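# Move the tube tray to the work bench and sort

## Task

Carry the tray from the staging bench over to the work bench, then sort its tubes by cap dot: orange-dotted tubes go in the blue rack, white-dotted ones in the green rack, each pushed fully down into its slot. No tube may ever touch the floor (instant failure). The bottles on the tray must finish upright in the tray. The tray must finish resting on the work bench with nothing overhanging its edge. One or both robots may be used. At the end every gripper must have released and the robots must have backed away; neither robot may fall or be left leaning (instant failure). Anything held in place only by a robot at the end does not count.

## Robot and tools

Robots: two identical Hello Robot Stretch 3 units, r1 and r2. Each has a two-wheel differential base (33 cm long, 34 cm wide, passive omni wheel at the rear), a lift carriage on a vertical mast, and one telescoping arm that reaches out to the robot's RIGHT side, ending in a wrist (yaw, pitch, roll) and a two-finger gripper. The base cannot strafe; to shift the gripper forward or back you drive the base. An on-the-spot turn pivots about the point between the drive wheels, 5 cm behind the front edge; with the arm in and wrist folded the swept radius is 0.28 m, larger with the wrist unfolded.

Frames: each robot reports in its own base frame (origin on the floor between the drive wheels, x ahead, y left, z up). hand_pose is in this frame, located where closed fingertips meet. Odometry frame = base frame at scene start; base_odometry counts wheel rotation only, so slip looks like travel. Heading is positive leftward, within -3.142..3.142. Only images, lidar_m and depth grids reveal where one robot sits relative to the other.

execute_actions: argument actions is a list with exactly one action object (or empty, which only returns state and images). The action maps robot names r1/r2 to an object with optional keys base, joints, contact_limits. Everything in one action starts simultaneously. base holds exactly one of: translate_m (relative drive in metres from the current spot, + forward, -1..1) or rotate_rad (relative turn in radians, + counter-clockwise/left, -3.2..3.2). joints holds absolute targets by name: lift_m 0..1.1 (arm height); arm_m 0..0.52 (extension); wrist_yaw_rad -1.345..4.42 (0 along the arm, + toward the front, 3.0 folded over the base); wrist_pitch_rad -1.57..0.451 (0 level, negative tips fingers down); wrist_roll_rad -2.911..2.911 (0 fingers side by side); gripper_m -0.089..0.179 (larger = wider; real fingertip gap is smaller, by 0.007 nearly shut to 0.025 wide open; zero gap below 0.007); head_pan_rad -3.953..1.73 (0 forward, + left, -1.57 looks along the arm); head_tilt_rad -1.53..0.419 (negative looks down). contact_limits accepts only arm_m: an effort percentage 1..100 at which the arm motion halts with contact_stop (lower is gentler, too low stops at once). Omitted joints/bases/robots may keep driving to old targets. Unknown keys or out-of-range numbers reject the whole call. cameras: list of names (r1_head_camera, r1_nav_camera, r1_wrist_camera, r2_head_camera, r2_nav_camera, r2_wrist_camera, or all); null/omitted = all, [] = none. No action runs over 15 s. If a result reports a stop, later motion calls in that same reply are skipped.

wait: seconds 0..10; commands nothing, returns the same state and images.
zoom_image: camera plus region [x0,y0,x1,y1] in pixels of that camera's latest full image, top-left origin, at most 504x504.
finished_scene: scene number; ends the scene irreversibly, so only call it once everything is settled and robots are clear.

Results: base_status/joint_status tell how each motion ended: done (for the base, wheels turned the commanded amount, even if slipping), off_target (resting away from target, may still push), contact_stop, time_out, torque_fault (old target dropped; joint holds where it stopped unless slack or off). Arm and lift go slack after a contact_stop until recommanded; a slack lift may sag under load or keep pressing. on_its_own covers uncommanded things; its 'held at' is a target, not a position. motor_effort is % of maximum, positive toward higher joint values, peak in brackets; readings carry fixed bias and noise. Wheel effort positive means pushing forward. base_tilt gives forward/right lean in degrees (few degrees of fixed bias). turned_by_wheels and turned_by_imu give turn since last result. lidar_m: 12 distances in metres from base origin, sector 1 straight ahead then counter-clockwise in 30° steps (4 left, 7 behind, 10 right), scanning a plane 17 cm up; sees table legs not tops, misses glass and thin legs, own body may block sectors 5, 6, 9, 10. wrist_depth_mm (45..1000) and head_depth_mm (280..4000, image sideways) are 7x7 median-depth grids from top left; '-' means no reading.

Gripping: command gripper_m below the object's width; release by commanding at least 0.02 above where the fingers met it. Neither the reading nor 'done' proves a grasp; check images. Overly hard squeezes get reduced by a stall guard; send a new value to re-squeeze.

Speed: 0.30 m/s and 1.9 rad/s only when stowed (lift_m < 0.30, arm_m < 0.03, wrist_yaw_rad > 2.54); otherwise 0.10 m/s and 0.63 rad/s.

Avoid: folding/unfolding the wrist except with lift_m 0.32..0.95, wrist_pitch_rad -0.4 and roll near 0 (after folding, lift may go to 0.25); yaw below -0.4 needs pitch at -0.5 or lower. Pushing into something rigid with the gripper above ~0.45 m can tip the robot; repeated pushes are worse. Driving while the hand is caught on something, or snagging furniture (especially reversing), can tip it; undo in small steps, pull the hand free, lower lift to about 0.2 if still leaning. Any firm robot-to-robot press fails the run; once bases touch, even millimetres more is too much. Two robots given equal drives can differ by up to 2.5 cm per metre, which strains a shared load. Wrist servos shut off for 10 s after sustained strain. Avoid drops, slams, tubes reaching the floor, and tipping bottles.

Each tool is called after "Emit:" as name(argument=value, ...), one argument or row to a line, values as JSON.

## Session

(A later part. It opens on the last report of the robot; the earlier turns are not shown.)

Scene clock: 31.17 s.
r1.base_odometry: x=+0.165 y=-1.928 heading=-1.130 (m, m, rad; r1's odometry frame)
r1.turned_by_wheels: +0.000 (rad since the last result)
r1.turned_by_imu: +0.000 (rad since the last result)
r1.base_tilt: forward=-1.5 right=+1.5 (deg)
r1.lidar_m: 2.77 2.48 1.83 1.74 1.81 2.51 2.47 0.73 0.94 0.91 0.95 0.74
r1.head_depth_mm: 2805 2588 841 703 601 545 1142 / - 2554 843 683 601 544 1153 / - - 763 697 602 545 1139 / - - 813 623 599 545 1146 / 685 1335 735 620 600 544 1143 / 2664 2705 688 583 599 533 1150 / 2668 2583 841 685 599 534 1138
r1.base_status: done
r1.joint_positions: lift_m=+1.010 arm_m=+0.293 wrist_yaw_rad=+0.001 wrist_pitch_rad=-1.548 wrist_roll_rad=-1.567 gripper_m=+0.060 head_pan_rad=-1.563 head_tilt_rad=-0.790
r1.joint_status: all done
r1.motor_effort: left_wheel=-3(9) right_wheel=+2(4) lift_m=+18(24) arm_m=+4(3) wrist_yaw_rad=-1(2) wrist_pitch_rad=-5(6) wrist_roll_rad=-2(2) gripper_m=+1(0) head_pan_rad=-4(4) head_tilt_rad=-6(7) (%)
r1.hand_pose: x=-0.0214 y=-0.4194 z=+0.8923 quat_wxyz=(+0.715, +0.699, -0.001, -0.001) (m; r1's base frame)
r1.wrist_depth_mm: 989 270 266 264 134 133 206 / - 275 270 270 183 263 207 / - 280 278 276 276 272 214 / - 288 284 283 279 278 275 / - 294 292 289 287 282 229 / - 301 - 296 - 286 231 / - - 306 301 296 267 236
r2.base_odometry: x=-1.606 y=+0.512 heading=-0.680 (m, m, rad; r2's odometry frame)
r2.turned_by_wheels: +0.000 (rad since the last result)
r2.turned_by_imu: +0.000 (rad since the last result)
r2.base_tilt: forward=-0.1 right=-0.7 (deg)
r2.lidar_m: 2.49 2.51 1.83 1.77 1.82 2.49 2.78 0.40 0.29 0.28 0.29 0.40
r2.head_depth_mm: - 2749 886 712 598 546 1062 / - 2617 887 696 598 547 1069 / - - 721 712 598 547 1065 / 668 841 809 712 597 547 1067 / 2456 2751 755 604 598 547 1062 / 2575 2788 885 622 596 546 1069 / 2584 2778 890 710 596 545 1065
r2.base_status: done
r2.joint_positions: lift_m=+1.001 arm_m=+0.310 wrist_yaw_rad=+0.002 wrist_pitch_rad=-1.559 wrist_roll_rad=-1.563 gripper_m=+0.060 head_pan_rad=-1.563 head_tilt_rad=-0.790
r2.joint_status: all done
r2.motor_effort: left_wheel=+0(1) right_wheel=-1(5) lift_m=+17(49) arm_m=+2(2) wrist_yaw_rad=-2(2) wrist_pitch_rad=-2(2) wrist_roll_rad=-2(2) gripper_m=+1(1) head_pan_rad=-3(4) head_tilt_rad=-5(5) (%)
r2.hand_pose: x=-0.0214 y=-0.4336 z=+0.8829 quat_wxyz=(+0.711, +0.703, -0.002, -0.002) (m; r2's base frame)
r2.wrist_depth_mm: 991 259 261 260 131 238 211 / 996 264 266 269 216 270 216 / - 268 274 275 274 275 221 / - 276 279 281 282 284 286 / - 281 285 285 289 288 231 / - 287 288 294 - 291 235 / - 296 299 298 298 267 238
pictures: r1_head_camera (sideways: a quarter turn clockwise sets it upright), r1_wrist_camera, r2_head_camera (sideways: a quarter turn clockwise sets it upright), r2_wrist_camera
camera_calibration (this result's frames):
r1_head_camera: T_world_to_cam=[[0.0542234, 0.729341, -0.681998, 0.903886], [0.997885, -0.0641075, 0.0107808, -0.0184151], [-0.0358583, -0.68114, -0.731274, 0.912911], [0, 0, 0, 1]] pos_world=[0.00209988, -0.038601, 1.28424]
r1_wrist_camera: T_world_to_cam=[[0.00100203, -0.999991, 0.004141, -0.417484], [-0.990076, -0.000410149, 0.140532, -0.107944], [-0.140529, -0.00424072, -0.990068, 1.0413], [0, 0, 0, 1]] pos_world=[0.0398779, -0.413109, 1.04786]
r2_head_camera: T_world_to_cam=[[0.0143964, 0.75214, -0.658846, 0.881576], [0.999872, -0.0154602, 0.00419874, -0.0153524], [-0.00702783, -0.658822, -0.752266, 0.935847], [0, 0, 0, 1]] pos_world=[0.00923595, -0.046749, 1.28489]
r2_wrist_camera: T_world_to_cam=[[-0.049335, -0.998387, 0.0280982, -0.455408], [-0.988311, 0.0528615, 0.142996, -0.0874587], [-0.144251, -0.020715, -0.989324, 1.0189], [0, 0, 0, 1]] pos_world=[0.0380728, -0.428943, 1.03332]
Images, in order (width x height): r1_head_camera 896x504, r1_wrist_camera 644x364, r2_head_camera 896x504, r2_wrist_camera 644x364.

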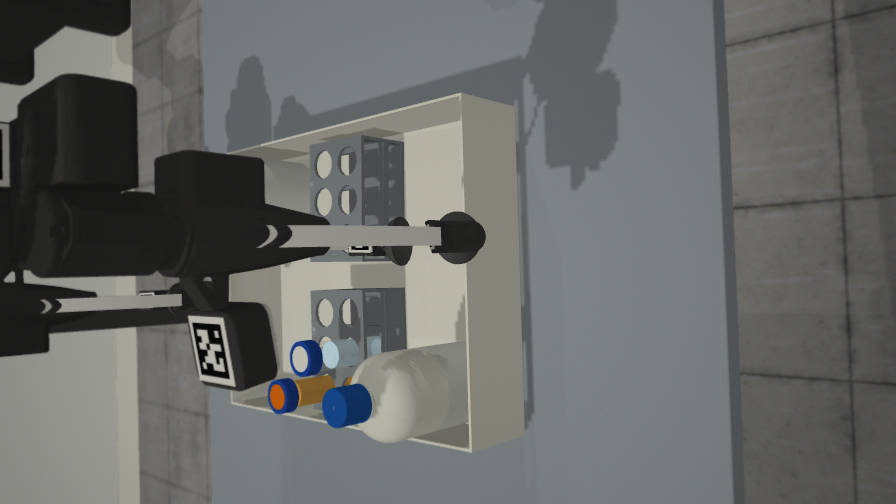

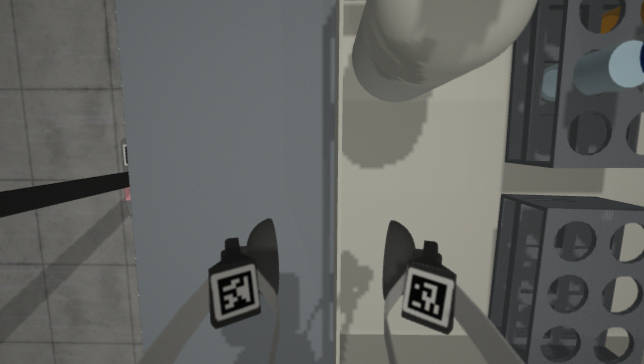

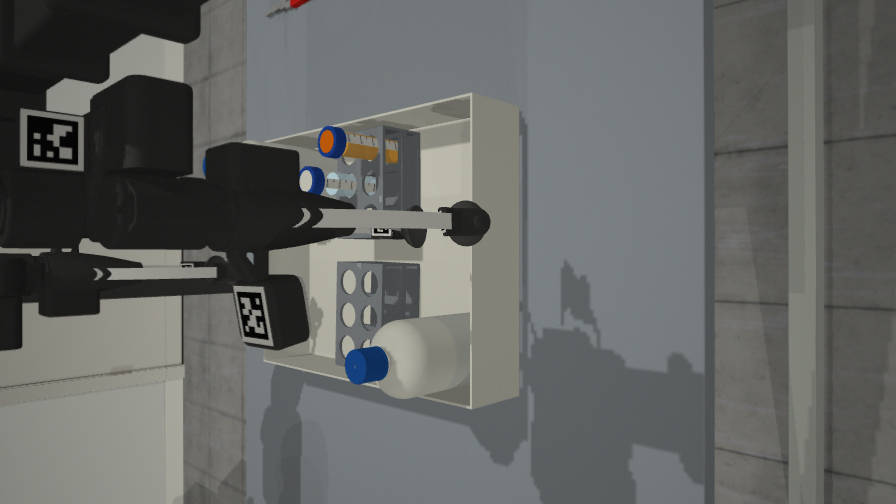

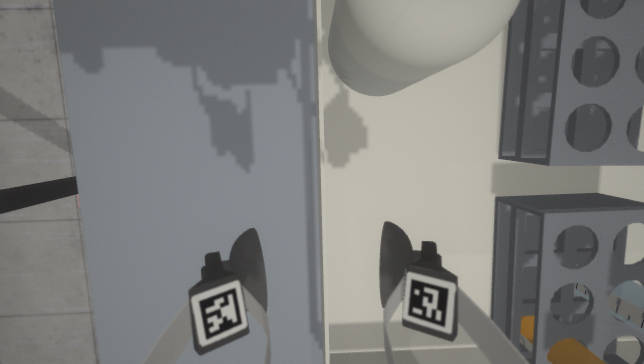

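Emit:
execute_actions(
  actions=[
    {"r1":{"base":{"rotate_rad":-0.006},"joints":{"lift_m":0.93,"arm_m":0.298}},"r2":{"base":{"rotate_rad":0.007},"joints":{"lift_m":0.92,"arm_m":0.311}}},
  ],
  cameras=[],
)

Emit:
execute_actions(
  actions=[
    {"r1":{"joints":{"gripper_m":-0.055}},"r2":{"joints":{"gripper_m":-0.043}}},
  ],
  cameras=[],
)

Emit:
execute_actions(
  actions=[
    {"r1":{"joints":{"lift_m":0.96}},"r2":{"joints":{"lift_m":0.95}}},
  ],
  cameras=["r1_wrist_camera","r2_wrist_camera"],
)

Scene clock: 33.33 s.
r1.base_odometry: x=+0.165 y=-1.928 heading=-1.136 (m, m, rad; r1's odometry frame)
r1.turned_by_wheels: -0.006 (rad since the last result)
r1.turned_by_imu: -0.006 (rad since the last result)
r1.base_tilt: forward=-1.4 right=+1.6 (deg)
r1.lidar_m: 2.77 2.50 1.83 1.74 1.81 2.49 2.47 0.73 0.95 0.91 0.95 0.74
r1.head_depth_mm: 2665 - - 702 599 544 1144 / 2656 - 826 675 600 544 1134 / - - 761 694 599 545 1143 / 2640 - - 696 600 544 1148 / 686 1016 829 681 598 546 1147 / 2682 2582 699 584 601 534 1144 / 2683 2586 841 685 599 534 1143
r1.base_status: done
r1.joint_positions: lift_m=+0.930 arm_m=+0.298 wrist_yaw_rad=+0.001 wrist_pitch_rad=-1.548 wrist_roll_rad=-1.567 gripper_m=+0.060 head_pan_rad=-1.563 head_tilt_rad=-0.790
r1.joint_status: all done
r1.motor_effort: left_wheel=-2(2) right_wheel=+2(2) lift_m=+18(18) arm_m=+4(2) wrist_yaw_rad=-1(1) wrist_pitch_rad=-5(5) wrist_roll_rad=-2(2) gripper_m=+1(0) head_pan_rad=-3(4) head_tilt_rad=-6(6) (%)
r1.hand_pose: x=-0.0214 y=-0.4244 z=+0.8123 quat_wxyz=(+0.715, +0.699, -0.001, -0.001) (m; r1's base frame)
r1.wrist_depth_mm: 193 191 191 189 117 97 182 / 197 196 196 194 190 190 184 / 203 201 200 198 196 195 189 / 206 205 204 202 200 199 198 / 982 209 208 206 204 204 195 / - 215 - 212 - 208 201 / - 219 219 216 214 213 188
r2.base_odometry: x=-1.606 y=+0.512 heading=-0.673 (m, m, rad; r2's odometry frame)
r2.turned_by_wheels: +0.007 (rad since the last result)
r2.turned_by_imu: +0.006 (rad since the last result)
r2.base_tilt: forward=-0.1 right=-0.8 (deg)
r2.lidar_m: 2.49 2.49 1.82 1.76 1.83 2.52 2.78 0.40 0.29 0.28 0.29 0.40
r2.head_depth_mm: 2588 2799 - 717 598 546 1067 / 2517 - 829 691 597 546 1069 / 2527 - - 709 598 546 1065 / 693 754 857 710 596 546 1066 / 639 2746 870 602 596 545 1065 / 2599 2808 887 628 595 545 1062 / 2561 2787 885 712 596 546 1059
r2.base_status: done
r2.joint_positions: lift_m=+0.921 arm_m=+0.311 wrist_yaw_rad=+0.002 wrist_pitch_rad=-1.559 wrist_roll_rad=-1.563 gripper_m=+0.060 head_pan_rad=-1.563 head_tilt_rad=-0.790
r2.joint_status: all done
r2.motor_effort: left_wheel=+0(3) right_wheel=-1(2) lift_m=+17(18) arm_m=+2(3) wrist_yaw_rad=-2(1) wrist_pitch_rad=-2(3) wrist_roll_rad=-2(2) gripper_m=+1(0) head_pan_rad=-2(3) head_tilt_rad=-6(6) (%)
r2.hand_pose: x=-0.0214 y=-0.4345 z=+0.8029 quat_wxyz=(+0.711, +0.703, -0.002, -0.002) (m; r2's base frame)
r2.wrist_depth_mm: 183 185 187 185 102 81 184 / 186 187 189 189 170 193 190 / 191 192 194 193 194 195 193 / 195 195 198 197 198 200 202 / 200 200 202 202 203 204 203 / 202 206 205 208 - 210 206 / 208 209 211 212 213 215 212
pictures: none
No camera images: the call's "cameras" was empty. Leave "cameras" out to get every camera's image.

Scene clock: 34.97 s.
r1.base_odometry: x=+0.165 y=-1.928 heading=-1.136 (m, m, rad; r1's odometry frame)
r1.turned_by_wheels: +0.000 (rad since the last result)
r1.turned_by_imu: +0.000 (rad since the last result)
r1.base_tilt: forward=-1.4 right=+1.6 (deg)
r1.lidar_m: 2.77 2.50 1.83 1.74 1.80 2.49 2.47 0.73 0.94 0.91 0.95 0.74
r1.head_depth_mm: 2701 - - 697 601 545 1144 / 2608 - 818 675 602 544 1146 / 2586 - 756 692 601 546 1145 / 2603 - - 693 598 546 1137 / 683 976 867 628 600 544 1143 / 2696 2565 682 583 599 533 1148 / 2639 2567 841 682 599 532 1141
r1.base_status: not commanded
r1.joint_positions: lift_m=+0.930 arm_m=+0.298 wrist_yaw_rad=+0.001 wrist_pitch_rad=-1.542 wrist_roll_rad=-1.570 gripper_m=-0.054 head_pan_rad=-1.563 head_tilt_rad=-0.790
r1.joint_status: all done
r1.motor_effort: left_wheel=-2(2) right_wheel=+2(2) lift_m=+22(23) arm_m=+3(4) wrist_yaw_rad=-1(0) wrist_pitch_rad=-8(9) wrist_roll_rad=+0(2) gripper_m=-19(97) head_pan_rad=-3(4) head_tilt_rad=-6(7) (%)
r1.hand_pose: x=-0.0214 y=-0.4259 z=+0.8119 quat_wxyz=(+0.717, +0.697, +0.000, +0.000) (m; r1's base frame)
r1.wrist_depth_mm: 192 191 190 189 116 101 181 / 196 195 194 192 190 189 183 / 201 199 199 197 193 192 188 / 204 204 203 200 196 198 196 / 211 208 207 202 201 200 195 / - 213 212 - 205 204 197 / - 218 217 217 210 210 202
r2.base_odometry: x=-1.606 y=+0.512 heading=-0.673 (m, m, rad; r2's odometry frame)
r2.turned_by_wheels: +0.000 (rad since the last result)
r2.turned_by_imu: +0.000 (rad since the last result)
r2.base_tilt: forward=+0.1 right=-0.8 (deg)
r2.lidar_m: 2.49 2.50 1.83 1.77 1.83 2.52 2.79 0.40 0.29 0.28 0.29 0.40
r2.head_depth_mm: 2550 2824 - 713 598 545 1061 / 2523 - 831 691 596 547 1060 / 2532 - - 707 596 546 1069 / 1074 753 863 706 598 547 1064 / 639 2736 868 601 597 546 1065 / 2583 2762 887 626 596 546 1060 / 2583 2795 884 712 596 545 1066
r2.base_status: not commanded
r2.joint_positions: lift_m=+0.920 arm_m=+0.311 wrist_yaw_rad=+0.000 wrist_pitch_rad=-1.552 wrist_roll_rad=-1.563 gripper_m=-0.042 head_pan_rad=-1.563 head_tilt_rad=-0.790
r2.joint_status: all done
r2.motor_effort: left_wheel=+0(0) right_wheel=-1(1) lift_m=+24(25) arm_m=+1(2) wrist_yaw_rad=+1(2) wrist_pitch_rad=-4(4) wrist_roll_rad=-2(2) gripper_m=-23(100) head_pan_rad=-3(4) head_tilt_rad=-5(5) (%)
r2.hand_pose: x=-0.0214 y=-0.4365 z=+0.8025 quat_wxyz=(+0.714, +0.701, -0.002, -0.003) (m; r2's base frame)
r2.wrist_depth_mm: 181 183 184 170 99 78 181 / 185 186 188 186 168 188 187 / 188 190 193 190 190 194 190 / 193 196 196 195 196 198 199 / 197 198 202 199 200 202 202 / 200 203 204 - 206 208 204 / 205 207 210 212 213 212 208
pictures: none
No camera images: the call's "cameras" was empty. Leave "cameras" out to get every camera's image.

Scene clock: 36.03 s.
r1.base_odometry: x=+0.165 y=-1.928 heading=-1.136 (m, m, rad; r1's odometry frame)
r1.turned_by_wheels: +0.000 (rad since the last result)
r1.turned_by_imu: +0.000 (rad since the last result)
r1.base_tilt: forward=-1.4 right=+1.7 (deg)
r1.lidar_m: 2.78 2.50 1.82 1.74 1.80 2.50 2.47 0.73 0.94 0.91 0.94 0.74
r1.head_depth_mm: - - 825 700 603 544 1142 / - 983 818 654 600 544 1145 / - - 709 652 599 544 1146 / 2639 - - 652 599 544 1143 / 680 847 715 615 601 545 1143 / 2662 2555 551 575 599 535 1148 / 2737 2569 837 669 599 534 1142
r1.base_status: not commanded
r1.joint_positions: lift_m=+0.959 arm_m=+0.298 wrist_yaw_rad=+0.001 wrist_pitch_rad=-1.542 wrist_roll_rad=-1.570 gripper_m=-0.054 head_pan_rad=-1.563 head_tilt_rad=-0.790
r1.joint_status: all done
r1.motor_effort: left_wheel=-2(2) right_wheel=+2(2) lift_m=+32(33) arm_m=+3(3) wrist_yaw_rad=-1(1) wrist_pitch_rad=-8(8) wrist_roll_rad=+0(0) gripper_m=-19(19) head_pan_rad=-5(3) head_tilt_rad=-6(6) (%)
r1.hand_pose: x=-0.0214 y=-0.4259 z=+0.8413 quat_wxyz=(+0.717, +0.697, +0.001, +0.000) (m; r1's base frame)
r1.wrist_depth_mm: 932 219 217 215 117 106 183 / 940 223 222 220 182 191 185 / 962 227 228 225 195 195 190 / - 233 232 231 198 198 198 / - 239 238 201 202 200 195 / - 243 242 - 205 203 197 / - 251 249 246 208 208 201
r2.base_odometry: x=-1.606 y=+0.512 heading=-0.673 (m, m, rad; r2's odometry frame)
r2.turned_by_wheels: +0.000 (rad since the last result)
r2.turned_by_imu: +0.000 (rad since the last result)
r2.base_tilt: forward=-0.1 right=-0.6 (deg)
r2.lidar_m: 2.49 2.48 1.83 1.76 1.83 2.51 2.78 0.39 0.29 0.28 0.29 0.40
r2.head_depth_mm: 2514 - 829 711 598 546 1069 / 2459 - 831 660 598 545 1067 / 2467 - 711 671 598 546 1066 / 681 813 802 660 598 547 1072 / 683 2796 848 583 597 546 1067 / 2577 2808 855 614 597 544 1067 / 2546 2797 888 712 598 546 1065
r2.base_status: not commanded
r2.joint_positions: lift_m=+0.949 arm_m=+0.311 wrist_yaw_rad=+0.000 wrist_pitch_rad=-1.552 wrist_roll_rad=-1.563 gripper_m=-0.042 head_pan_rad=-1.563 head_tilt_rad=-0.790
r2.joint_status: all done
r2.motor_effort: left_wheel=+0(0) right_wheel=+0(1) lift_m=+60(64) arm_m=+1(2) wrist_yaw_rad=+1(1) wrist_pitch_rad=-4(4) wrist_roll_rad=-2(2) gripper_m=-23(23) head_pan_rad=-4(3) head_tilt_rad=-5(6) (%)
r2.hand_pose: x=-0.0214 y=-0.4365 z=+0.8311 quat_wxyz=(+0.714, +0.701, -0.003, -0.003) (m; r2's base frame)
r2.wrist_depth_mm: 208 210 212 170 96 75 178 / 213 214 215 184 183 185 185 / 216 219 220 189 189 191 188 / 221 224 225 196 194 197 198 / 225 227 229 198 202 204 201 / 231 232 236 - 207 209 204 / 237 238 241 212 213 216 210
pictures: r1_wrist_camera, r2_wrist_camera
camera_calibration (this result's frames):
r1_wrist_camera: T_world_to_cam=[[0.00419202, -0.999946, 0.00951657, -0.42814], [-0.990061, -0.00281236, 0.140612, -0.101878], [-0.140578, -0.0100114, -0.990019, 0.988354], [0, 0, 0, 1]] pos_world=[0.0398697, -0.418509, 0.996889]
r2_wrist_camera: T_world_to_cam=[[-0.0514108, -0.998045, 0.0355527, -0.463007], [-0.988198, 0.0559828, 0.142585, -0.0781511], [-0.144296, -0.0278027, -0.989144, 0.964386], [0, 0, 0, 1]] pos_world=[0.0381252, -0.430914, 0.981521]
Images, in order (width x height): r1_wrist_camera 644x364, r2_wrist_camera 644x364.

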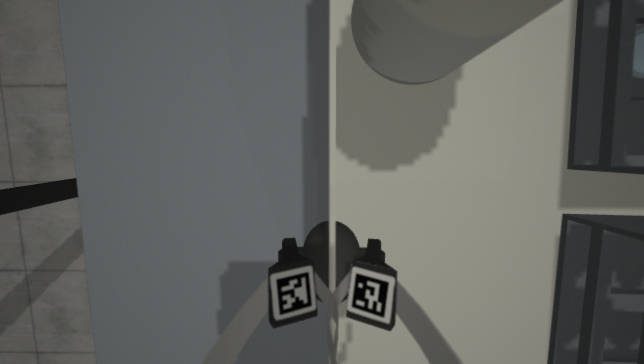

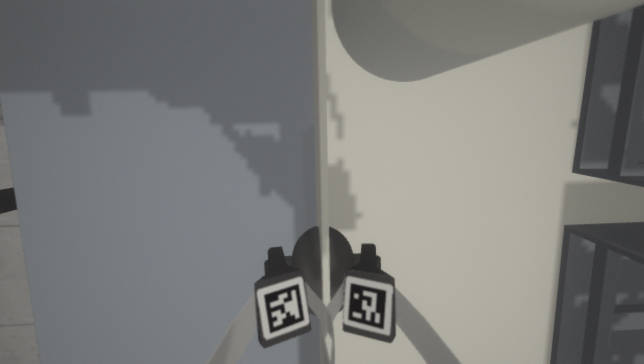

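Emit:
execute_actions(
  actions=[
    {"r1":{"joints":{"lift_m":0.929}},"r2":{"joints":{"lift_m":0.919}}},
  ],
  cameras=[],
)

Emit:
execute_actions(
  actions=[
    {"r1":{"joints":{"gripper_m":0.03}},"r2":{"joints":{"gripper_m":0.03}}},
  ],
  cameras=[],
)

Emit:
execute_actions(
  actions=[
    {"r1":{"base":{"translate_m":0.018},"joints":{"lift_m":0.938}},"r2":{"base":{"translate_m":-0.006},"joints":{"lift_m":0.928}}},
  ],
  cameras=[],
)

Emit:
execute_actions(
  actions=[
    {"r1":{"joints":{"gripper_m":-0.055}},"r2":{"joints":{"gripper_m":-0.043}}},
  ],
  cameras=[],
)

Emit:
execute_actions(
  actions=[
    {"r1":{"joints":{"lift_m":0.97}},"r2":{"joints":{"lift_m":0.96}}},
  ],
  cameras=["r1_wrist_camera","r2_wrist_camera"],
)

Scene clock: 37.70 s.
r1.base_odometry: x=+0.165 y=-1.928 heading=-1.136 (m, m, rad; r1's odometry frame)
r1.turned_by_wheels: +0.000 (rad since the last result)
r1.turned_by_imu: +0.000 (rad since the last result)
r1.base_tilt: forward=-1.5 right=+1.6 (deg)
r1.lidar_m: 2.78 2.51 1.83 1.74 1.80 2.49 2.46 0.73 0.94 0.91 0.95 0.74
r1.head_depth_mm: 2652 - - 697 599 545 1148 / 2605 - 830 674 603 545 1143 / 2577 - 745 692 599 543 1148 / 2655 - - 695 601 544 1136 / 685 976 868 627 599 546 1145 / 2644 2591 687 583 599 532 1144 / 2649 2535 840 684 602 535 1136
r1.base_status: not commanded
r1.joint_positions: lift_m=+0.929 arm_m=+0.298 wrist_yaw_rad=+0.001 wrist_pitch_rad=-1.542 wrist_roll_rad=-1.570 gripper_m=-0.054 head_pan_rad=-1.563 head_tilt_rad=-0.790
r1.joint_status: all done
r1.motor_effort: left_wheel=-2(2) right_wheel=+2(2) lift_m=+22(29) arm_m=+3(4) wrist_yaw_rad=-1(1) wrist_pitch_rad=-8(8) wrist_roll_rad=+0(0) gripper_m=-19(19) head_pan_rad=-5(3) head_tilt_rad=-7(7) (%)
r1.hand_pose: x=-0.0214 y=-0.4259 z=+0.8109 quat_wxyz=(+0.717, +0.697, +0.001, +0.000) (m; r1's base frame)
r1.wrist_depth_mm: 190 190 189 187 115 99 181 / 195 194 193 191 189 189 182 / 199 198 198 195 194 191 188 / 203 202 202 200 197 196 196 / 210 207 207 202 201 201 196 / - 212 211 - 206 206 198 / - 217 217 215 211 210 203
r2.base_odometry: x=-1.606 y=+0.512 heading=-0.673 (m, m, rad; r2's odometry frame)
r2.turned_by_wheels: +0.000 (rad since the last result)
r2.turned_by_imu: +0.000 (rad since the last result)
r2.base_tilt: forward=+0.0 right=-0.7 (deg)
r2.lidar_m: 2.49 2.49 1.83 1.76 1.84 2.52 2.78 0.39 0.29 0.28 0.29 0.40
r2.head_depth_mm: 2534 2841 - 714 599 545 1073 / 2598 - 828 690 597 546 1066 / 2566 - - 710 597 547 1064 / 1070 759 865 707 598 547 1066 / 637 2737 872 601 596 545 1060 / 2576 2793 886 625 597 545 1061 / 2553 2783 886 712 597 545 1066
r2.base_status: not commanded
r2.joint_positions: lift_m=+0.919 arm_m=+0.311 wrist_yaw_rad=+0.000 wrist_pitch_rad=-1.552 wrist_roll_rad=-1.563 gripper_m=-0.042 head_pan_rad=-1.563 head_tilt_rad=-0.790
r2.joint_status: all done
r2.motor_effort: left_wheel=+0(0) right_wheel=-1(1) lift_m=+25(57) arm_m=+1(1) wrist_yaw_rad=+1(1) wrist_pitch_rad=-5(4) wrist_roll_rad=-2(2) gripper_m=-23(23) head_pan_rad=-3(4) head_tilt_rad=-5(6) (%)
r2.hand_pose: x=-0.0214 y=-0.4365 z=+0.8014 quat_wxyz=(+0.714, +0.701, -0.003, -0.003) (m; r2's base frame)
r2.wrist_depth_mm: 180 182 182 169 100 80 181 / 184 183 188 187 168 189 187 / 187 189 191 191 191 194 189 / 191 194 195 195 196 197 199 / 195 198 200 198 200 202 202 / 199 202 203 - 205 207 204 / 204 208 209 210 210 212 207
pictures: none
No camera images: the call's "cameras" was empty. Leave "cameras" out to get every camera's image.

Scene clock: 39.03 s.
r1.base_odometry: x=+0.165 y=-1.928 heading=-1.136 (m, m, rad; r1's odometry frame)
r1.turned_by_wheels: +0.000 (rad since the last result)
r1.turned_by_imu: +0.000 (rad since the last result)
r1.base_tilt: forward=-1.4 right=+1.7 (deg)
r1.lidar_m: 2.77 2.50 1.83 1.75 1.81 2.49 2.47 0.73 0.94 0.91 0.94 0.74
r1.head_depth_mm: 2705 - - 701 601 543 1141 / 2620 - 826 675 599 544 1147 / 2627 - 766 700 601 543 1151 / 2675 - - 696 599 545 1143 / 688 979 860 680 601 545 1144 / 2686 2598 699 583 601 533 1146 / 2666 2568 834 685 599 534 1146
r1.base_status: not commanded
r1.joint_positions: lift_m=+0.929 arm_m=+0.298 wrist_yaw_rad=+0.001 wrist_pitch_rad=-1.546 wrist_roll_rad=-1.570 gripper_m=+0.030 head_pan_rad=-1.563 head_tilt_rad=-0.790
r1.joint_status: all done
r1.motor_effort: left_wheel=-2(2) right_wheel=+2(2) lift_m=+22(22) arm_m=+3(3) wrist_yaw_rad=-1(1) wrist_pitch_rad=-6(8) wrist_roll_rad=+0(0) gripper_m=+0(81) head_pan_rad=-4(4) head_tilt_rad=-6(7) (%)
r1.hand_pose: x=-0.0214 y=-0.4249 z=+0.8110 quat_wxyz=(+0.715, +0.699, +0.001, +0.000) (m; r1's base frame)
r1.wrist_depth_mm: 192 191 191 188 116 97 180 / 195 195 194 192 190 189 184 / 200 200 198 197 195 194 188 / 205 203 204 201 198 199 197 / 995 208 207 205 202 203 196 / - 213 212 209 207 207 183 / - 219 216 214 214 212 189
r2.base_odometry: x=-1.606 y=+0.512 heading=-0.673 (m, m, rad; r2's odometry frame)
r2.turned_by_wheels: +0.000 (rad since the last result)
r2.turned_by_imu: +0.000 (rad since the last result)
r2.base_tilt: forward=+0.1 right=-0.6 (deg)
r2.lidar_m: 2.49 2.49 1.83 1.76 1.83 2.52 2.78 0.40 0.29 0.28 0.29 0.40
r2.head_depth_mm: 2556 2812 - 713 597 545 1064 / 2596 - 828 692 597 547 1064 / 2560 - - 710 596 548 1066 / 1078 755 858 711 596 546 1066 / 639 2780 867 603 597 547 1064 / 2577 2797 883 628 598 547 1063 / 2584 2790 883 711 598 545 1061
r2.base_status: not commanded
r2.joint_positions: lift_m=+0.919 arm_m=+0.311 wrist_yaw_rad=+0.000 wrist_pitch_rad=-1.558 wrist_roll_rad=-1.563 gripper_m=+0.030 head_pan_rad=-1.563 head_tilt_rad=-0.790
r2.joint_status: all done
r2.motor_effort: left_wheel=+0(0) right_wheel=-1(0) lift_m=+25(25) arm_m=+1(2) wrist_yaw_rad=+1(1) wrist_pitch_rad=-2(4) wrist_roll_rad=-2(2) gripper_m=+0(96) head_pan_rad=-4(4) head_tilt_rad=-5(5) (%)
r2.hand_pose: x=-0.0214 y=-0.4350 z=+0.8015 quat_wxyz=(+0.711, +0.703, -0.003, -0.003) (m; r2's base frame)
r2.wrist_depth_mm: 181 182 184 184 102 81 183 / 183 186 189 189 169 191 189 / 190 189 192 192 193 196 191 / 192 194 197 196 199 199 201 / 197 199 201 199 201 203 203 / 200 203 204 205 206 208 205 / 206 207 211 209 212 213 209
pictures: none
No camera images: the call's "cameras" was empty. Leave "cameras" out to get every camera's image.

Scene clock: 40.50 s.
r1.base_odometry: x=+0.173 y=-1.944 heading=-1.136 (m, m, rad; r1's odometry frame)
r1.turned_by_wheels: +0.000 (rad since the last result)
r1.turned_by_imu: +0.000 (rad since the last result)
r1.base_tilt: forward=-1.4 right=+1.7 (deg)
r1.lidar_m: 2.76 2.51 1.83 1.74 1.81 2.49 2.48 0.75 0.94 0.91 0.94 0.73
r1.head_depth_mm: 2692 - 793 700 599 544 1147 / 2641 1015 809 654 600 544 1145 / - - 728 698 600 543 1145 / 2578 - - 696 599 544 1142 / 688 1015 870 615 599 545 1143 / 2656 2581 726 593 598 534 1140 / 2634 2569 836 699 600 533 1138
r1.base_status: done
r1.joint_positions: lift_m=+0.938 arm_m=+0.298 wrist_yaw_rad=+0.001 wrist_pitch_rad=-1.547 wrist_roll_rad=-1.570 gripper_m=+0.030 head_pan_rad=-1.563 head_tilt_rad=-0.790
r1.joint_status: all done
r1.motor_effort: left_wheel=-2(4) right_wheel=+2(5) lift_m=+27(29) arm_m=+4(3) wrist_yaw_rad=-1(1) wrist_pitch_rad=-6(6) wrist_roll_rad=+1(0) gripper_m=+0(0) head_pan_rad=-4(6) head_tilt_rad=-7(7) (%)
r1.hand_pose: x=-0.0214 y=-0.4247 z=+0.8197 quat_wxyz=(+0.715, +0.699, +0.001, +0.000) (m; r1's base frame)
r1.wrist_depth_mm: 200 199 199 197 85 68 65 / 204 203 203 201 119 87 169 / 580 207 207 205 203 203 196 / 214 212 212 210 207 207 200 / - 218 216 214 211 212 209 / - 222 220 219 216 216 209 / - 227 227 224 223 220 189
r2.base_odometry: x=-1.611 y=+0.515 heading=-0.673 (m, m, rad; r2's odometry frame)
r2.turned_by_wheels: +0.000 (rad since the last result)
r2.turned_by_imu: +0.000 (rad since the last result)
r2.base_tilt: forward=-0.2 right=-0.7 (deg)
r2.lidar_m: 2.50 2.49 1.83 1.76 1.83 2.52 2.77 0.40 0.29 0.28 0.29 0.40
r2.head_depth_mm: 2592 - - 713 598 547 1064 / 2546 - 858 702 595 546 1066 / 2562 - - 711 597 547 1062 / 662 849 830 711 596 546 1069 / 648 2765 867 606 597 547 1064 / 2604 2839 883 626 598 546 1066 / 2593 2783 885 713 597 545 1067
r2.base_status: done
r2.joint_positions: lift_m=+0.927 arm_m=+0.311 wrist_yaw_rad=+0.000 wrist_pitch_rad=-1.558 wrist_roll_rad=-1.563 gripper_m=+0.030 head_pan_rad=-1.563 head_tilt_rad=-0.790
r2.joint_status: all done
r2.motor_effort: left_wheel=+0(3) right_wheel=-1(5) lift_m=+52(55) arm_m=+1(2) wrist_yaw_rad=+0(0) wrist_pitch_rad=-3(2) wrist_roll_rad=-2(2) gripper_m=+0(1) head_pan_rad=-5(3) head_tilt_rad=-6(5) (%)
r2.hand_pose: x=-0.0214 y=-0.4349 z=+0.8095 quat_wxyz=(+0.711, +0.703, -0.003, -0.003) (m; r2's base frame)
r2.wrist_depth_mm: 189 190 192 192 116 110 191 / 193 195 196 196 198 199 195 / 197 197 201 200 202 204 201 / 201 202 204 204 205 206 209 / 205 207 208 209 210 212 209 / 210 212 212 214 216 217 212 / 216 216 219 219 220 222 217
pictures: none
No camera images: the call's "cameras" was empty. Leave "cameras" out to get every camera's image.

Scene clock: 41.83 s.
r1.base_odometry: x=+0.173 y=-1.944 heading=-1.136 (m, m, rad; r1's odometry frame)
r1.turned_by_wheels: +0.000 (rad since the last result)
r1.turned_by_imu: +0.000 (rad since the last result)
r1.base_tilt: forward=-1.4 right=+1.8 (deg)
r1.lidar_m: 2.76 2.50 1.83 1.74 1.81 2.50 2.49 0.75 0.95 0.91 0.94 0.73
r1.head_depth_mm: 2659 - 798 697 599 544 1146 / 2616 1015 811 642 599 545 1141 / - - 748 692 600 544 1140 / 2550 - - 693 601 544 1146 / 688 1014 868 605 601 546 1146 / 2699 2530 721 593 600 533 1144 / 2660 2607 835 702 600 533 1143
r1.base_status: not commanded
r1.joint_positions: lift_m=+0.938 arm_m=+0.298 wrist_yaw_rad=+0.001 wrist_pitch_rad=-1.543 wrist_roll_rad=-1.570 gripper_m=-0.054 head_pan_rad=-1.563 head_tilt_rad=-0.790
r1.joint_status: all done
r1.motor_effort: left_wheel=-2(2) right_wheel=+2(2) lift_m=+27(27) arm_m=+4(4) wrist_yaw_rad=-1(1) wrist_pitch_rad=-8(8) wrist_roll_rad=+0(0) gripper_m=-19(96) head_pan_rad=-4(4) head_tilt_rad=-6(6) (%)
r1.hand_pose: x=-0.0214 y=-0.4258 z=+0.8196 quat_wxyz=(+0.717, +0.697, +0.001, +0.000) (m; r1's base frame)
r1.wrist_depth_mm: 199 198 198 195 83 66 63 / 203 203 202 199 118 86 167 / 209 207 206 204 200 200 193 / 213 211 210 209 205 204 197 / - 216 215 212 210 209 206 / - 221 220 - 213 214 206 / - 227 226 223 219 218 187
r2.base_odometry: x=-1.611 y=+0.515 heading=-0.673 (m, m, rad; r2's odometry frame)
r2.turned_by_wheels: +0.000 (rad since the last result)
r2.turned_by_imu: +0.000 (rad since the last result)
r2.base_tilt: forward=+0.0 right=-0.7 (deg)
r2.lidar_m: 2.49 2.48 1.83 1.76 1.83 2.52 2.77 0.39 0.29 0.28 0.29 0.40
r2.head_depth_mm: 2561 - - 715 598 546 1065 / 2516 - 857 692 597 546 1068 / 2519 - - 706 598 547 1065 / 660 846 841 707 598 547 1069 / 645 2819 869 605 598 545 1066 / 2568 2793 859 624 597 546 1063 / 2588 2799 881 715 596 545 1069
r2.base_status: not commanded
r2.joint_positions: lift_m=+0.927 arm_m=+0.311 wrist_yaw_rad=+0.000 wrist_pitch_rad=-1.551 wrist_roll_rad=-1.563 gripper_m=-0.042 head_pan_rad=-1.563 head_tilt_rad=-0.790
r2.joint_status: all done
r2.motor_effort: left_wheel=+0(0) right_wheel=+0(1) lift_m=+52(52) arm_m=+1(2) wrist_yaw_rad=+1(1) wrist_pitch_rad=-5(5) wrist_roll_rad=-2(2) gripper_m=-23(100) head_pan_rad=-4(3) head_tilt_rad=-5(5) (%)
r2.hand_pose: x=-0.0214 y=-0.4366 z=+0.8094 quat_wxyz=(+0.714, +0.700, -0.003, -0.003) (m; r2's base frame)
r2.wrist_depth_mm: 187 189 191 178 114 112 188 / 191 193 195 193 194 196 193 / 196 197 200 197 200 200 197 / 200 201 204 202 203 204 207 / 202 205 208 205 207 210 207 / 208 212 210 - 212 214 210 / 212 215 218 217 218 219 215
pictures: none
No camera images: the call's "cameras" was empty. Leave "cameras" out to get every camera's image.

Scene clock: 42.93 s.
r1.base_odometry: x=+0.173 y=-1.944 heading=-1.136 (m, m, rad; r1's odometry frame)
r1.turned_by_wheels: +0.000 (rad since the last result)
r1.turned_by_imu: +0.000 (rad since the last result)
r1.base_tilt: forward=-1.4 right=+1.6 (deg)
r1.lidar_m: 2.75 2.51 1.83 1.74 1.80 2.50 2.48 0.75 0.94 0.91 0.94 0.73
r1.head_depth_mm: - - 840 698 600 546 1146 / - 982 734 633 601 543 1148 / - - 711 654 599 544 1137 / - - 713 653 600 545 1147 / 692 848 670 595 597 546 1145 / 2648 2598 527 575 599 534 1145 / 2723 2553 839 698 600 534 1144
r1.base_status: not commanded
r1.joint_positions: lift_m=+0.969 arm_m=+0.298 wrist_yaw_rad=+0.001 wrist_pitch_rad=-1.543 wrist_roll_rad=-1.570 gripper_m=-0.054 head_pan_rad=-1.563 head_tilt_rad=-0.790
r1.joint_status: all done
r1.motor_effort: left_wheel=-2(2) right_wheel=+2(2) lift_m=+32(33) arm_m=+3(3) wrist_yaw_rad=-1(1) wrist_pitch_rad=-8(8) wrist_roll_rad=+0(1) gripper_m=-19(19) head_pan_rad=-5(3) head_tilt_rad=-7(7) (%)
r1.hand_pose: x=-0.0214 y=-0.4258 z=+0.8514 quat_wxyz=(+0.717, +0.697, +0.001, +0.000) (m; r1's base frame)
r1.wrist_depth_mm: 944 228 228 225 84 66 63 / 948 233 232 230 118 87 168 / 981 237 237 236 201 200 192 / - 243 242 240 205 205 197 / - 249 247 246 209 208 206 / - 255 254 - 214 214 206 / - 261 258 259 219 218 186
r2.base_odometry: x=-1.611 y=+0.515 heading=-0.673 (m, m, rad; r2's odometry frame)
r2.turned_by_wheels: +0.000 (rad since the last result)
r2.turned_by_imu: +0.000 (rad since the last result)
r2.base_tilt: forward=-0.1 right=-0.7 (deg)
r2.lidar_m: 2.49 2.49 1.83 1.76 1.83 2.51 2.78 0.39 0.29 0.28 0.29 0.40
r2.head_depth_mm: 2486 - 857 713 597 547 1067 / 2501 - 831 659 598 548 1066 / 2495 - 674 657 597 546 1067 / 673 823 770 659 597 545 1069 / 2482 2783 834 583 598 546 1065 / 2572 2799 852 603 598 544 1065 / 2569 2770 887 714 597 545 1062
r2.base_status: not commanded
r2.joint_positions: lift_m=+0.959 arm_m=+0.311 wrist_yaw_rad=+0.000 wrist_pitch_rad=-1.551 wrist_roll_rad=-1.563 gripper_m=-0.042 head_pan_rad=-1.563 head_tilt_rad=-0.790
r2.joint_status: all done
r2.motor_effort: left_wheel=+0(0) right_wheel=-1(1) lift_m=+60(61) arm_m=+1(1) wrist_yaw_rad=+0(1) wrist_pitch_rad=-4(4) wrist_roll_rad=-2(2) gripper_m=-24(23) head_pan_rad=-5(4) head_tilt_rad=-5(5) (%)
r2.hand_pose: x=-0.0214 y=-0.4366 z=+0.8411 quat_wxyz=(+0.714, +0.700, -0.003, -0.003) (m; r2's base frame)
r2.wrist_depth_mm: 217 219 222 178 114 112 189 / 221 225 227 194 196 196 192 / 227 229 231 200 199 199 197 / 231 230 234 203 202 206 207 / 237 238 242 206 206 208 206 / 244 242 247 - 213 214 210 / - 250 252 216 218 218 215
pictures: r1_wrist_camera, r2_wrist_camera
camera_calibration (this result's frames):
r1_wrist_camera: T_world_to_cam=[[0.00422515, -0.999949, 0.00915977, -0.427843], [-0.99006, -0.00289532, 0.140613, -0.103322], [-0.140579, -0.00966284, -0.990022, 0.998422], [0, 0, 0, 1]] pos_world=[0.0398695, -0.418473, 1.00691]
r2_wrist_camera: T_world_to_cam=[[-0.0514264, -0.998034, 0.0358192, -0.463659], [-0.988197, 0.0560363, 0.14257, -0.0795376], [-0.144297, -0.0280646, -0.989136, 0.974162], [0, 0, 0, 1]] pos_world=[0.0381255, -0.430951, 0.991526]
Images, in order (width x height): r1_wrist_camera 644x364, r2_wrist_camera 644x364.

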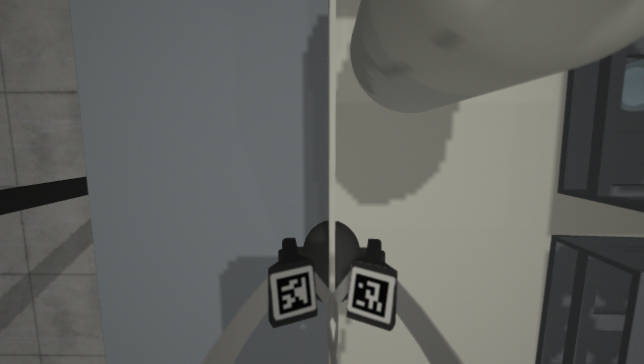

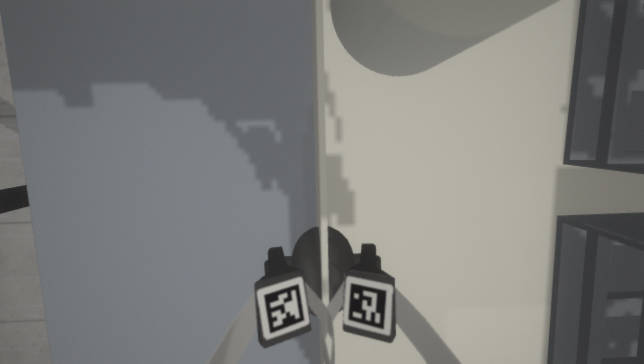

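Level now.

Emit:
execute_actions(
  actions=[
    {"r1":{"base":{"translate_m":-0.7},"joints":{"lift_m":1.06}},"r2":{"base":{"translate_m":0.703},"joints":{"lift_m":1.05}}},
  ],
  cameras=["r1_wrist_camera"],
)

Scene clock: 51.83 s.
r1.base_odometry: x=-0.122 y=-1.309 heading=-1.136 (m, m, rad; r1's odometry frame)
r1.turned_by_wheels: +0.000 (rad since the last result)
r1.turned_by_imu: +0.005 (rad since the last result)
r1.base_tilt: forward=-1.4 right=+1.7 (deg)
r1.lidar_m: 1.40 2.50 1.80 1.73 1.83 2.51 1.80 2.00 3.09 0.26 0.95 1.29
r1.head_depth_mm: 2750 2552 2056 1736 1472 1282 1144 / 2691 785 618 1652 1479 1292 1145 / - 631 628 718 638 554 1143 / - 754 635 668 599 544 1091 / 1228 640 617 669 600 545 1142 / 2685 460 486 653 601 533 1139 / 2672 2580 794 681 599 533 1136
r1.base_status: done
r1.joint_positions: lift_m=+1.059 arm_m=+0.298 wrist_yaw_rad=+0.001 wrist_pitch_rad=-1.540 wrist_roll_rad=-1.572 gripper_m=-0.054 head_pan_rad=-1.563 head_tilt_rad=-0.790
r1.joint_status: all done
r1.motor_effort: left_wheel=-1(6) right_wheel=+2(2) lift_m=+32(32) arm_m=+3(4) wrist_yaw_rad=-1(1) wrist_pitch_rad=-10(10) wrist_roll_rad=+1(1) gripper_m=-19(19) head_pan_rad=-4(3) head_tilt_rad=-6(7) (%)
r1.hand_pose: x=-0.0214 y=-0.4266 z=+0.9413 quat_wxyz=(+0.718, +0.696, +0.001, +0.000) (m; r1's base frame)
r1.wrist_depth_mm: - - 313 310 85 67 63 / - - 319 317 119 87 168 / - - 325 324 200 200 193 / - 337 333 327 205 203 197 / - - 340 273 209 209 207 / - - - - 214 213 206 / - - - - 219 220 188
r2.base_odometry: x=-1.061 y=+0.078 heading=-0.673 (m, m, rad; r2's odometry frame)
r2.turned_by_wheels: +0.000 (rad since the last result)
r2.turned_by_imu: -0.007 (rad since the last result)
r2.base_tilt: forward=-0.1 right=-0.8 (deg)
r2.lidar_m: 1.80 2.50 1.83 1.76 1.83 2.50 1.10 0.40 0.29 0.27 3.12 2.00
r2.head_depth_mm: 2553 2758 857 715 597 546 1068 / - 2754 627 656 598 546 1063 / - - 637 657 597 547 1067 / 650 789 649 659 597 548 1047 / 2588 2755 612 674 1401 1210 1107 / 2567 2739 480 1603 1466 1270 1106 / 2593 2799 2172 1760 1474 1266 1103
r2.base_status: done
r2.joint_positions: lift_m=+1.049 arm_m=+0.311 wrist_yaw_rad=+0.000 wrist_pitch_rad=-1.548 wrist_roll_rad=-1.563 gripper_m=-0.042 head_pan_rad=-1.563 head_tilt_rad=-0.790
r2.joint_status: all done
r2.motor_effort: left_wheel=+0(2) right_wheel=-1(3) lift_m=+60(64) arm_m=+2(1) wrist_yaw_rad=+0(0) wrist_pitch_rad=-5(5) wrist_roll_rad=-2(2) gripper_m=-24(24) head_pan_rad=-4(4) head_tilt_rad=-6(5) (%)
r2.hand_pose: x=-0.0214 y=-0.4374 z=+0.9311 quat_wxyz=(+0.715, +0.699, -0.003, -0.003) (m; r2's base frame)
r2.wrist_depth_mm: - - - 175 114 115 190 / - - - 193 195 198 193 / - 314 320 199 197 201 198 / - 321 327 201 202 206 208 / - 331 333 206 207 209 205 / - 345 344 - 212 214 210 / - 346 347 217 218 219 216
pictures: r1_wrist_camera
camera_calibration (this result's frames):
r1_wrist_camera: T_world_to_cam=[[0.00557728, -0.999907, 0.0124174, -0.432528], [-0.990051, -0.00377554, 0.140658, -0.116388], [-0.140598, -0.0130783, -0.98998, 1.08596], [0, 0, 0, 1]] pos_world=[0.039866, -0.418725, 1.09682]
Images, in order (width x height): r1_wrist_camera 644x364.

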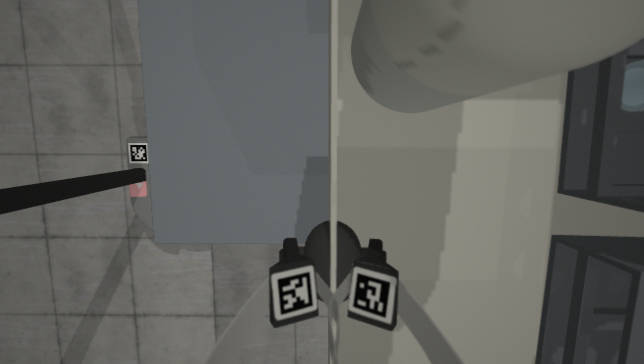

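Emit:
execute_actions(
  actions=[
    {"r1":{"base":{"rotate_rad":-0.003}},"r2":{"base":{"rotate_rad":0.005}}},
  ],
  cameras=[],
)

Emit:
execute_actions(
  actions=[
    {"r1":{"base":{"translate_m":-0.85}},"r2":{"base":{"translate_m":0.856}}},
  ],
  cameras=["r1_wrist_camera"],
)

Scene clock: 53.23 s.
r1.base_odometry: x=-0.122 y=-1.309 heading=-1.139 (m, m, rad; r1's odometry frame)
r1.turned_by_wheels: -0.003 (rad since the last result)
r1.turned_by_imu: -0.003 (rad since the last result)
r1.base_tilt: forward=-1.5 right=+1.8 (deg)
r1.lidar_m: 1.40 2.51 1.81 1.73 1.83 2.49 1.80 1.99 3.09 0.26 0.95 1.29
r1.head_depth_mm: 2744 2567 2064 1718 1471 1295 1150 / 2698 779 617 1639 1471 1288 1148 / - 630 628 716 639 554 1145 / - 757 636 667 600 544 1091 / 1233 639 618 669 602 543 1147 / 2659 459 486 656 599 533 1145 / 2684 2569 794 682 600 535 1145
r1.base_status: done
r1.joint_positions: lift_m=+1.059 arm_m=+0.298 wrist_yaw_rad=+0.001 wrist_pitch_rad=-1.539 wrist_roll_rad=-1.572 gripper_m=-0.054 head_pan_rad=-1.563 head_tilt_rad=-0.790
r1.joint_status: not commanded
r1.motor_effort: left_wheel=-2(2) right_wheel=+2(2) lift_m=+32(32) arm_m=+3(3) wrist_yaw_rad=-1(1) wrist_pitch_rad=-10(10) wrist_roll_rad=+1(0) gripper_m=-20(19) head_pan_rad=-4(4) head_tilt_rad=-6(6) (%)
r1.hand_pose: x=-0.0214 y=-0.4267 z=+0.9413 quat_wxyz=(+0.718, +0.696, +0.001, +0.000) (m; r1's base frame)
r1.wrist_depth_mm: - - 313 308 85 67 63 / - - 317 314 119 87 168 / - - 326 325 200 199 193 / - 333 332 329 204 205 198 / - - 341 275 209 209 207 / - - - - 213 214 207 / - - - - 220 218 187
r2.base_odometry: x=-1.061 y=+0.078 heading=-0.667 (m, m, rad; r2's odometry frame)
r2.turned_by_wheels: +0.005 (rad since the last result)
r2.turned_by_imu: +0.005 (rad since the last result)
r2.base_tilt: forward=+0.0 right=-0.9 (deg)
r2.lidar_m: 1.80 2.49 1.83 1.76 1.83 2.51 1.08 0.40 0.29 0.27 3.13 2.01
r2.head_depth_mm: 2539 2778 863 714 597 545 1067 / - 2743 630 659 598 547 1068 / - - 635 661 598 546 1067 / 647 790 636 659 598 547 1068 / 2564 2838 612 675 1405 1217 1101 / 2582 2818 480 1613 1468 1257 1107 / 2608 2789 2168 1746 1458 1257 1103
r2.base_status: done
r2.joint_positions: lift_m=+1.049 arm_m=+0.311 wrist_yaw_rad=-0.001 wrist_pitch_rad=-1.548 wrist_roll_rad=-1.563 gripper_m=-0.042 head_pan_rad=-1.563 head_tilt_rad=-0.790
r2.joint_status: not commanded
r2.motor_effort: left_wheel=+0(3) right_wheel=-1(2) lift_m=+60(60) arm_m=+1(1) wrist_yaw_rad=+1(1) wrist_pitch_rad=-5(6) wrist_roll_rad=-2(2) gripper_m=-23(23) head_pan_rad=-4(3) head_tilt_rad=-5(5) (%)
r2.hand_pose: x=-0.0214 y=-0.4375 z=+0.9310 quat_wxyz=(+0.715, +0.699, -0.003, -0.003) (m; r2's base frame)
r2.wrist_depth_mm: - - - 178 114 112 189 / - - - 194 195 196 193 / - 313 321 197 198 201 197 / - 324 325 203 203 204 207 / - 331 333 206 208 210 208 / - 339 339 - 211 216 210 / - 345 349 217 218 220 214
pictures: none
No camera images: the call's "cameras" was empty. Leave "cameras" out to get every camera's image.

Scene clock: 63.37 s.
r1.base_odometry: x=-0.478 y=-0.537 heading=-1.139 (m, m, rad; r1's odometry frame)
r1.turned_by_wheels: +0.000 (rad since the last result)
r1.turned_by_imu: +0.006 (rad since the last result)
r1.base_tilt: forward=-1.4 right=+1.6 (deg)
r1.lidar_m: 2.24 2.46 1.83 1.76 1.83 2.50 2.36 0.97 1.32 1.20 1.21 0.85
r1.head_depth_mm: 2724 2558 2040 1722 1475 1289 1138 / 2709 766 617 1633 1462 1285 1138 / - 630 631 1637 1471 1292 1143 / - 739 637 1587 1474 1284 1146 / 1230 640 619 1542 1471 1292 1148 / 2697 462 488 1596 1474 1286 1132 / 2669 2566 1953 1666 1467 1286 1137
r1.base_status: done
r1.joint_positions: lift_m=+1.059 arm_m=+0.298 wrist_yaw_rad=+0.001 wrist_pitch_rad=-1.536 wrist_roll_rad=-1.573 gripper_m=-0.054 head_pan_rad=-1.563 head_tilt_rad=-0.790
r1.joint_status: not commanded
r1.motor_effort: left_wheel=-2(6) right_wheel=+2(4) lift_m=+32(32) arm_m=+3(3) wrist_yaw_rad=+0(1) wrist_pitch_rad=-12(12) wrist_roll_rad=+1(2) gripper_m=-19(19) head_pan_rad=-3(4) head_tilt_rad=-6(7) (%)
r1.hand_pose: x=-0.0214 y=-0.4275 z=+0.9412 quat_wxyz=(+0.719, +0.695, +0.001, +0.001) (m; r1's base frame)
r1.wrist_depth_mm: - - - - 86 67 63 / - - - - 119 86 168 / - - - - 201 201 194 / - - - - 205 205 198 / - - - - 209 209 207 / - - - - 215 215 208 / - - - - 218 219 187
r2.base_odometry: x=-0.389 y=-0.452 heading=-0.667 (m, m, rad; r2's odometry frame)
r2.turned_by_wheels: +0.000 (rad since the last result)
r2.turned_by_imu: -0.009 (rad since the last result)
r2.base_tilt: forward=-0.1 right=-0.9 (deg)
r2.lidar_m: 1.10 2.49 1.83 1.76 1.82 2.49 1.12 0.85 1.22 1.20 1.32 0.97
r2.head_depth_mm: 2617 2761 2182 1746 1472 1263 1107 / - 2753 628 1616 1464 1253 1109 / - - 637 1616 1462 1256 1104 / 650 790 648 1537 1455 1261 1102 / 2569 2795 612 1531 1477 1252 1103 / 2584 2747 480 1610 1462 1259 1102 / 2558 2770 2167 1750 1467 1262 1105
r2.base_status: done
r2.joint_positions: lift_m=+1.049 arm_m=+0.311 wrist_yaw_rad=-0.001 wrist_pitch_rad=-1.545 wrist_roll_rad=-1.563 gripper_m=-0.042 head_pan_rad=-1.563 head_tilt_rad=-0.790
r2.joint_status: not commanded
r2.motor_effort: left_wheel=+0(1) right_wheel=-1(4) lift_m=+60(60) arm_m=+1(2) wrist_yaw_rad=+1(1) wrist_pitch_rad=-6(6) wrist_roll_rad=-2(2) gripper_m=-24(24) head_pan_rad=-5(4) head_tilt_rad=-5(5) (%)
r2.hand_pose: x=-0.0214 y=-0.4384 z=+0.9310 quat_wxyz=(+0.716, +0.698, -0.003, -0.003) (m; r2's base frame)
r2.wrist_depth_mm: - - - 176 114 114 190 / - - - 193 195 197 193 / - - - 199 200 203 197 / - - - 202 205 206 207 / - - - 206 208 211 207 / - - - - 213 215 210 / - - - 218 218 220 216
pictures: r1_wrist_camera
camera_calibration (this result's frames):
r1_wrist_camera: T_world_to_cam=[[0.00642887, -0.999853, 0.0159003, -0.436682], [-0.990044, -0.00412838, 0.140695, -0.116568], [-0.140608, -0.0166465, -0.989925, 1.08432], [0, 0, 0, 1]] pos_world=[0.0398639, -0.419049, 1.09674]
Images, in order (width x height): r1_wrist_camera 644x364.

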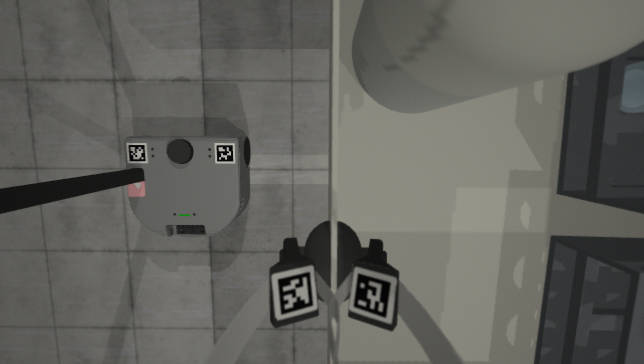

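Emit:
execute_actions(
  actions=[
    {"r1":{"base":{"translate_m":-0.75}},"r2":{"base":{"translate_m":0.755},"joints":{"head_pan_rad":-1.0}}},
  ],
  cameras=["r2_nav_camera"],
)

Scene clock: 72.70 s.
r1.base_odometry: x=-0.792 y=+0.144 heading=-1.139 (m, m, rad; r1's odometry frame)
r1.turned_by_wheels: +0.000 (rad since the last result)
r1.turned_by_imu: +0.005 (rad since the last result)
r1.base_tilt: forward=-1.5 right=+1.7 (deg)
r1.lidar_m: 1.57 2.45 1.83 1.76 1.83 2.52 1.62 1.28 0.32 0.92 3.08 1.79
r1.head_depth_mm: 2735 2553 837 700 599 545 1126 / 2739 724 618 681 1417 1289 1044 / - 652 627 1415 1482 1287 1144 / - 744 638 1592 1475 1283 1147 / 2544 650 618 1517 1477 1281 1148 / 2688 460 485 1585 1469 1287 1138 / 2656 2571 1938 1672 1466 1295 1143
r1.base_status: done
r1.joint_positions: lift_m=+1.059 arm_m=+0.298 wrist_yaw_rad=+0.001 wrist_pitch_rad=-1.541 wrist_roll_rad=-1.573 gripper_m=-0.054 head_pan_rad=-1.563 head_tilt_rad=-0.790
r1.joint_status: not commanded
r1.motor_effort: left_wheel=-2(7) right_wheel=+3(3) lift_m=+32(32) arm_m=+4(4) wrist_yaw_rad=-1(1) wrist_pitch_rad=-9(12) wrist_roll_rad=+2(1) gripper_m=-19(20) head_pan_rad=-3(4) head_tilt_rad=-7(6) (%)
r1.hand_pose: x=-0.0214 y=-0.4262 z=+0.9413 quat_wxyz=(+0.717, +0.697, +0.001, +0.001) (m; r1's base frame)
r1.wrist_depth_mm: - - - - 84 67 63 / - - - - 118 84 167 / - - - - 200 200 193 / - - - - 205 204 198 / - - - 803 209 210 207 / - - 557 - 215 213 207 / - - 357 353 219 218 187
r2.base_odometry: x=+0.204 y=-0.920 heading=-0.667 (m, m, rad; r2's odometry frame)
r2.turned_by_wheels: +0.000 (rad since the last result)
r2.turned_by_imu: -0.007 (rad since the last result)
r2.base_tilt: forward=+0.1 right=-0.6 (deg)
r2.lidar_m: 1.07 2.51 1.83 1.77 1.83 2.49 1.59 1.81 3.14 0.93 0.32 0.40
r2.head_depth_mm: 2561 2734 461 512 1464 1257 1102 / 2674 2895 830 678 1452 1259 1101 / 2845 2884 885 712 1366 1263 1105 / 2975 2868 820 710 597 824 1079 / 3229 1165 827 714 611 1259 1105 / 3472 1162 883 712 641 1211 1101 / 3648 1167 882 714 1396 1260 1099
r2.base_status: done
r2.joint_positions: lift_m=+1.049 arm_m=+0.311 wrist_yaw_rad=-0.001 wrist_pitch_rad=-1.552 wrist_roll_rad=-1.563 gripper_m=-0.042 head_pan_rad=-1.007 head_tilt_rad=-0.790
r2.joint_status: all done
r2.motor_effort: left_wheel=+1(3) right_wheel=-2(3) lift_m=+60(60) arm_m=+2(1) wrist_yaw_rad=+1(0) wrist_pitch_rad=-4(7) wrist_roll_rad=-2(2) gripper_m=-23(24) head_pan_rad=+5(43) head_tilt_rad=-5(6) (%)
r2.hand_pose: x=-0.0213 y=-0.4365 z=+0.9311 quat_wxyz=(+0.714, +0.701, -0.003, -0.003) (m; r2's base frame)
r2.wrist_depth_mm: - - 463 187 112 193 190 / - - - 195 194 196 192 / - - - 198 199 201 196 / - - - 203 202 204 208 / - - - 206 207 209 201 / - - - - 213 214 209 / - - - 217 218 218 215
pictures: r2_nav_camera (sideways: a quarter turn counterclockwise sets it upright)
camera_calibration (this result's frames):
r2_nav_camera: T_world_to_cam=[[0.3603, -0.594887, 0.718535, -0.897106], [-0.863557, -0.504006, 0.0157448, 0.0422061], [0.352779, -0.626169, -0.695312, 0.86093], [0, 0, 0, 1]] pos_world=[0.0559565, 0.0266826, 1.24255]
Images, in order (width x height): r2_nav_camera 672x504.

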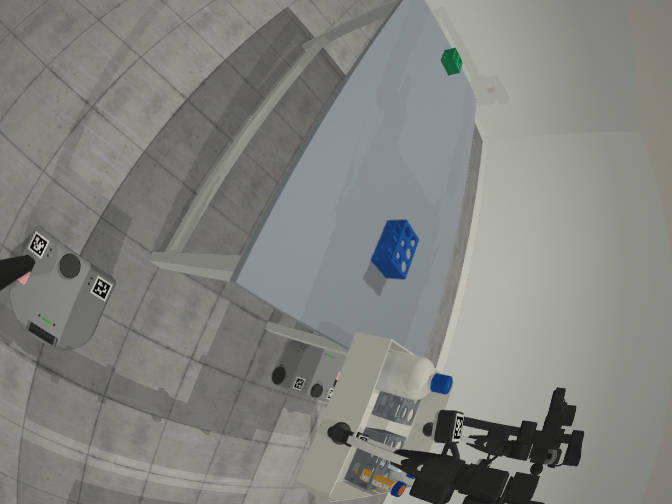

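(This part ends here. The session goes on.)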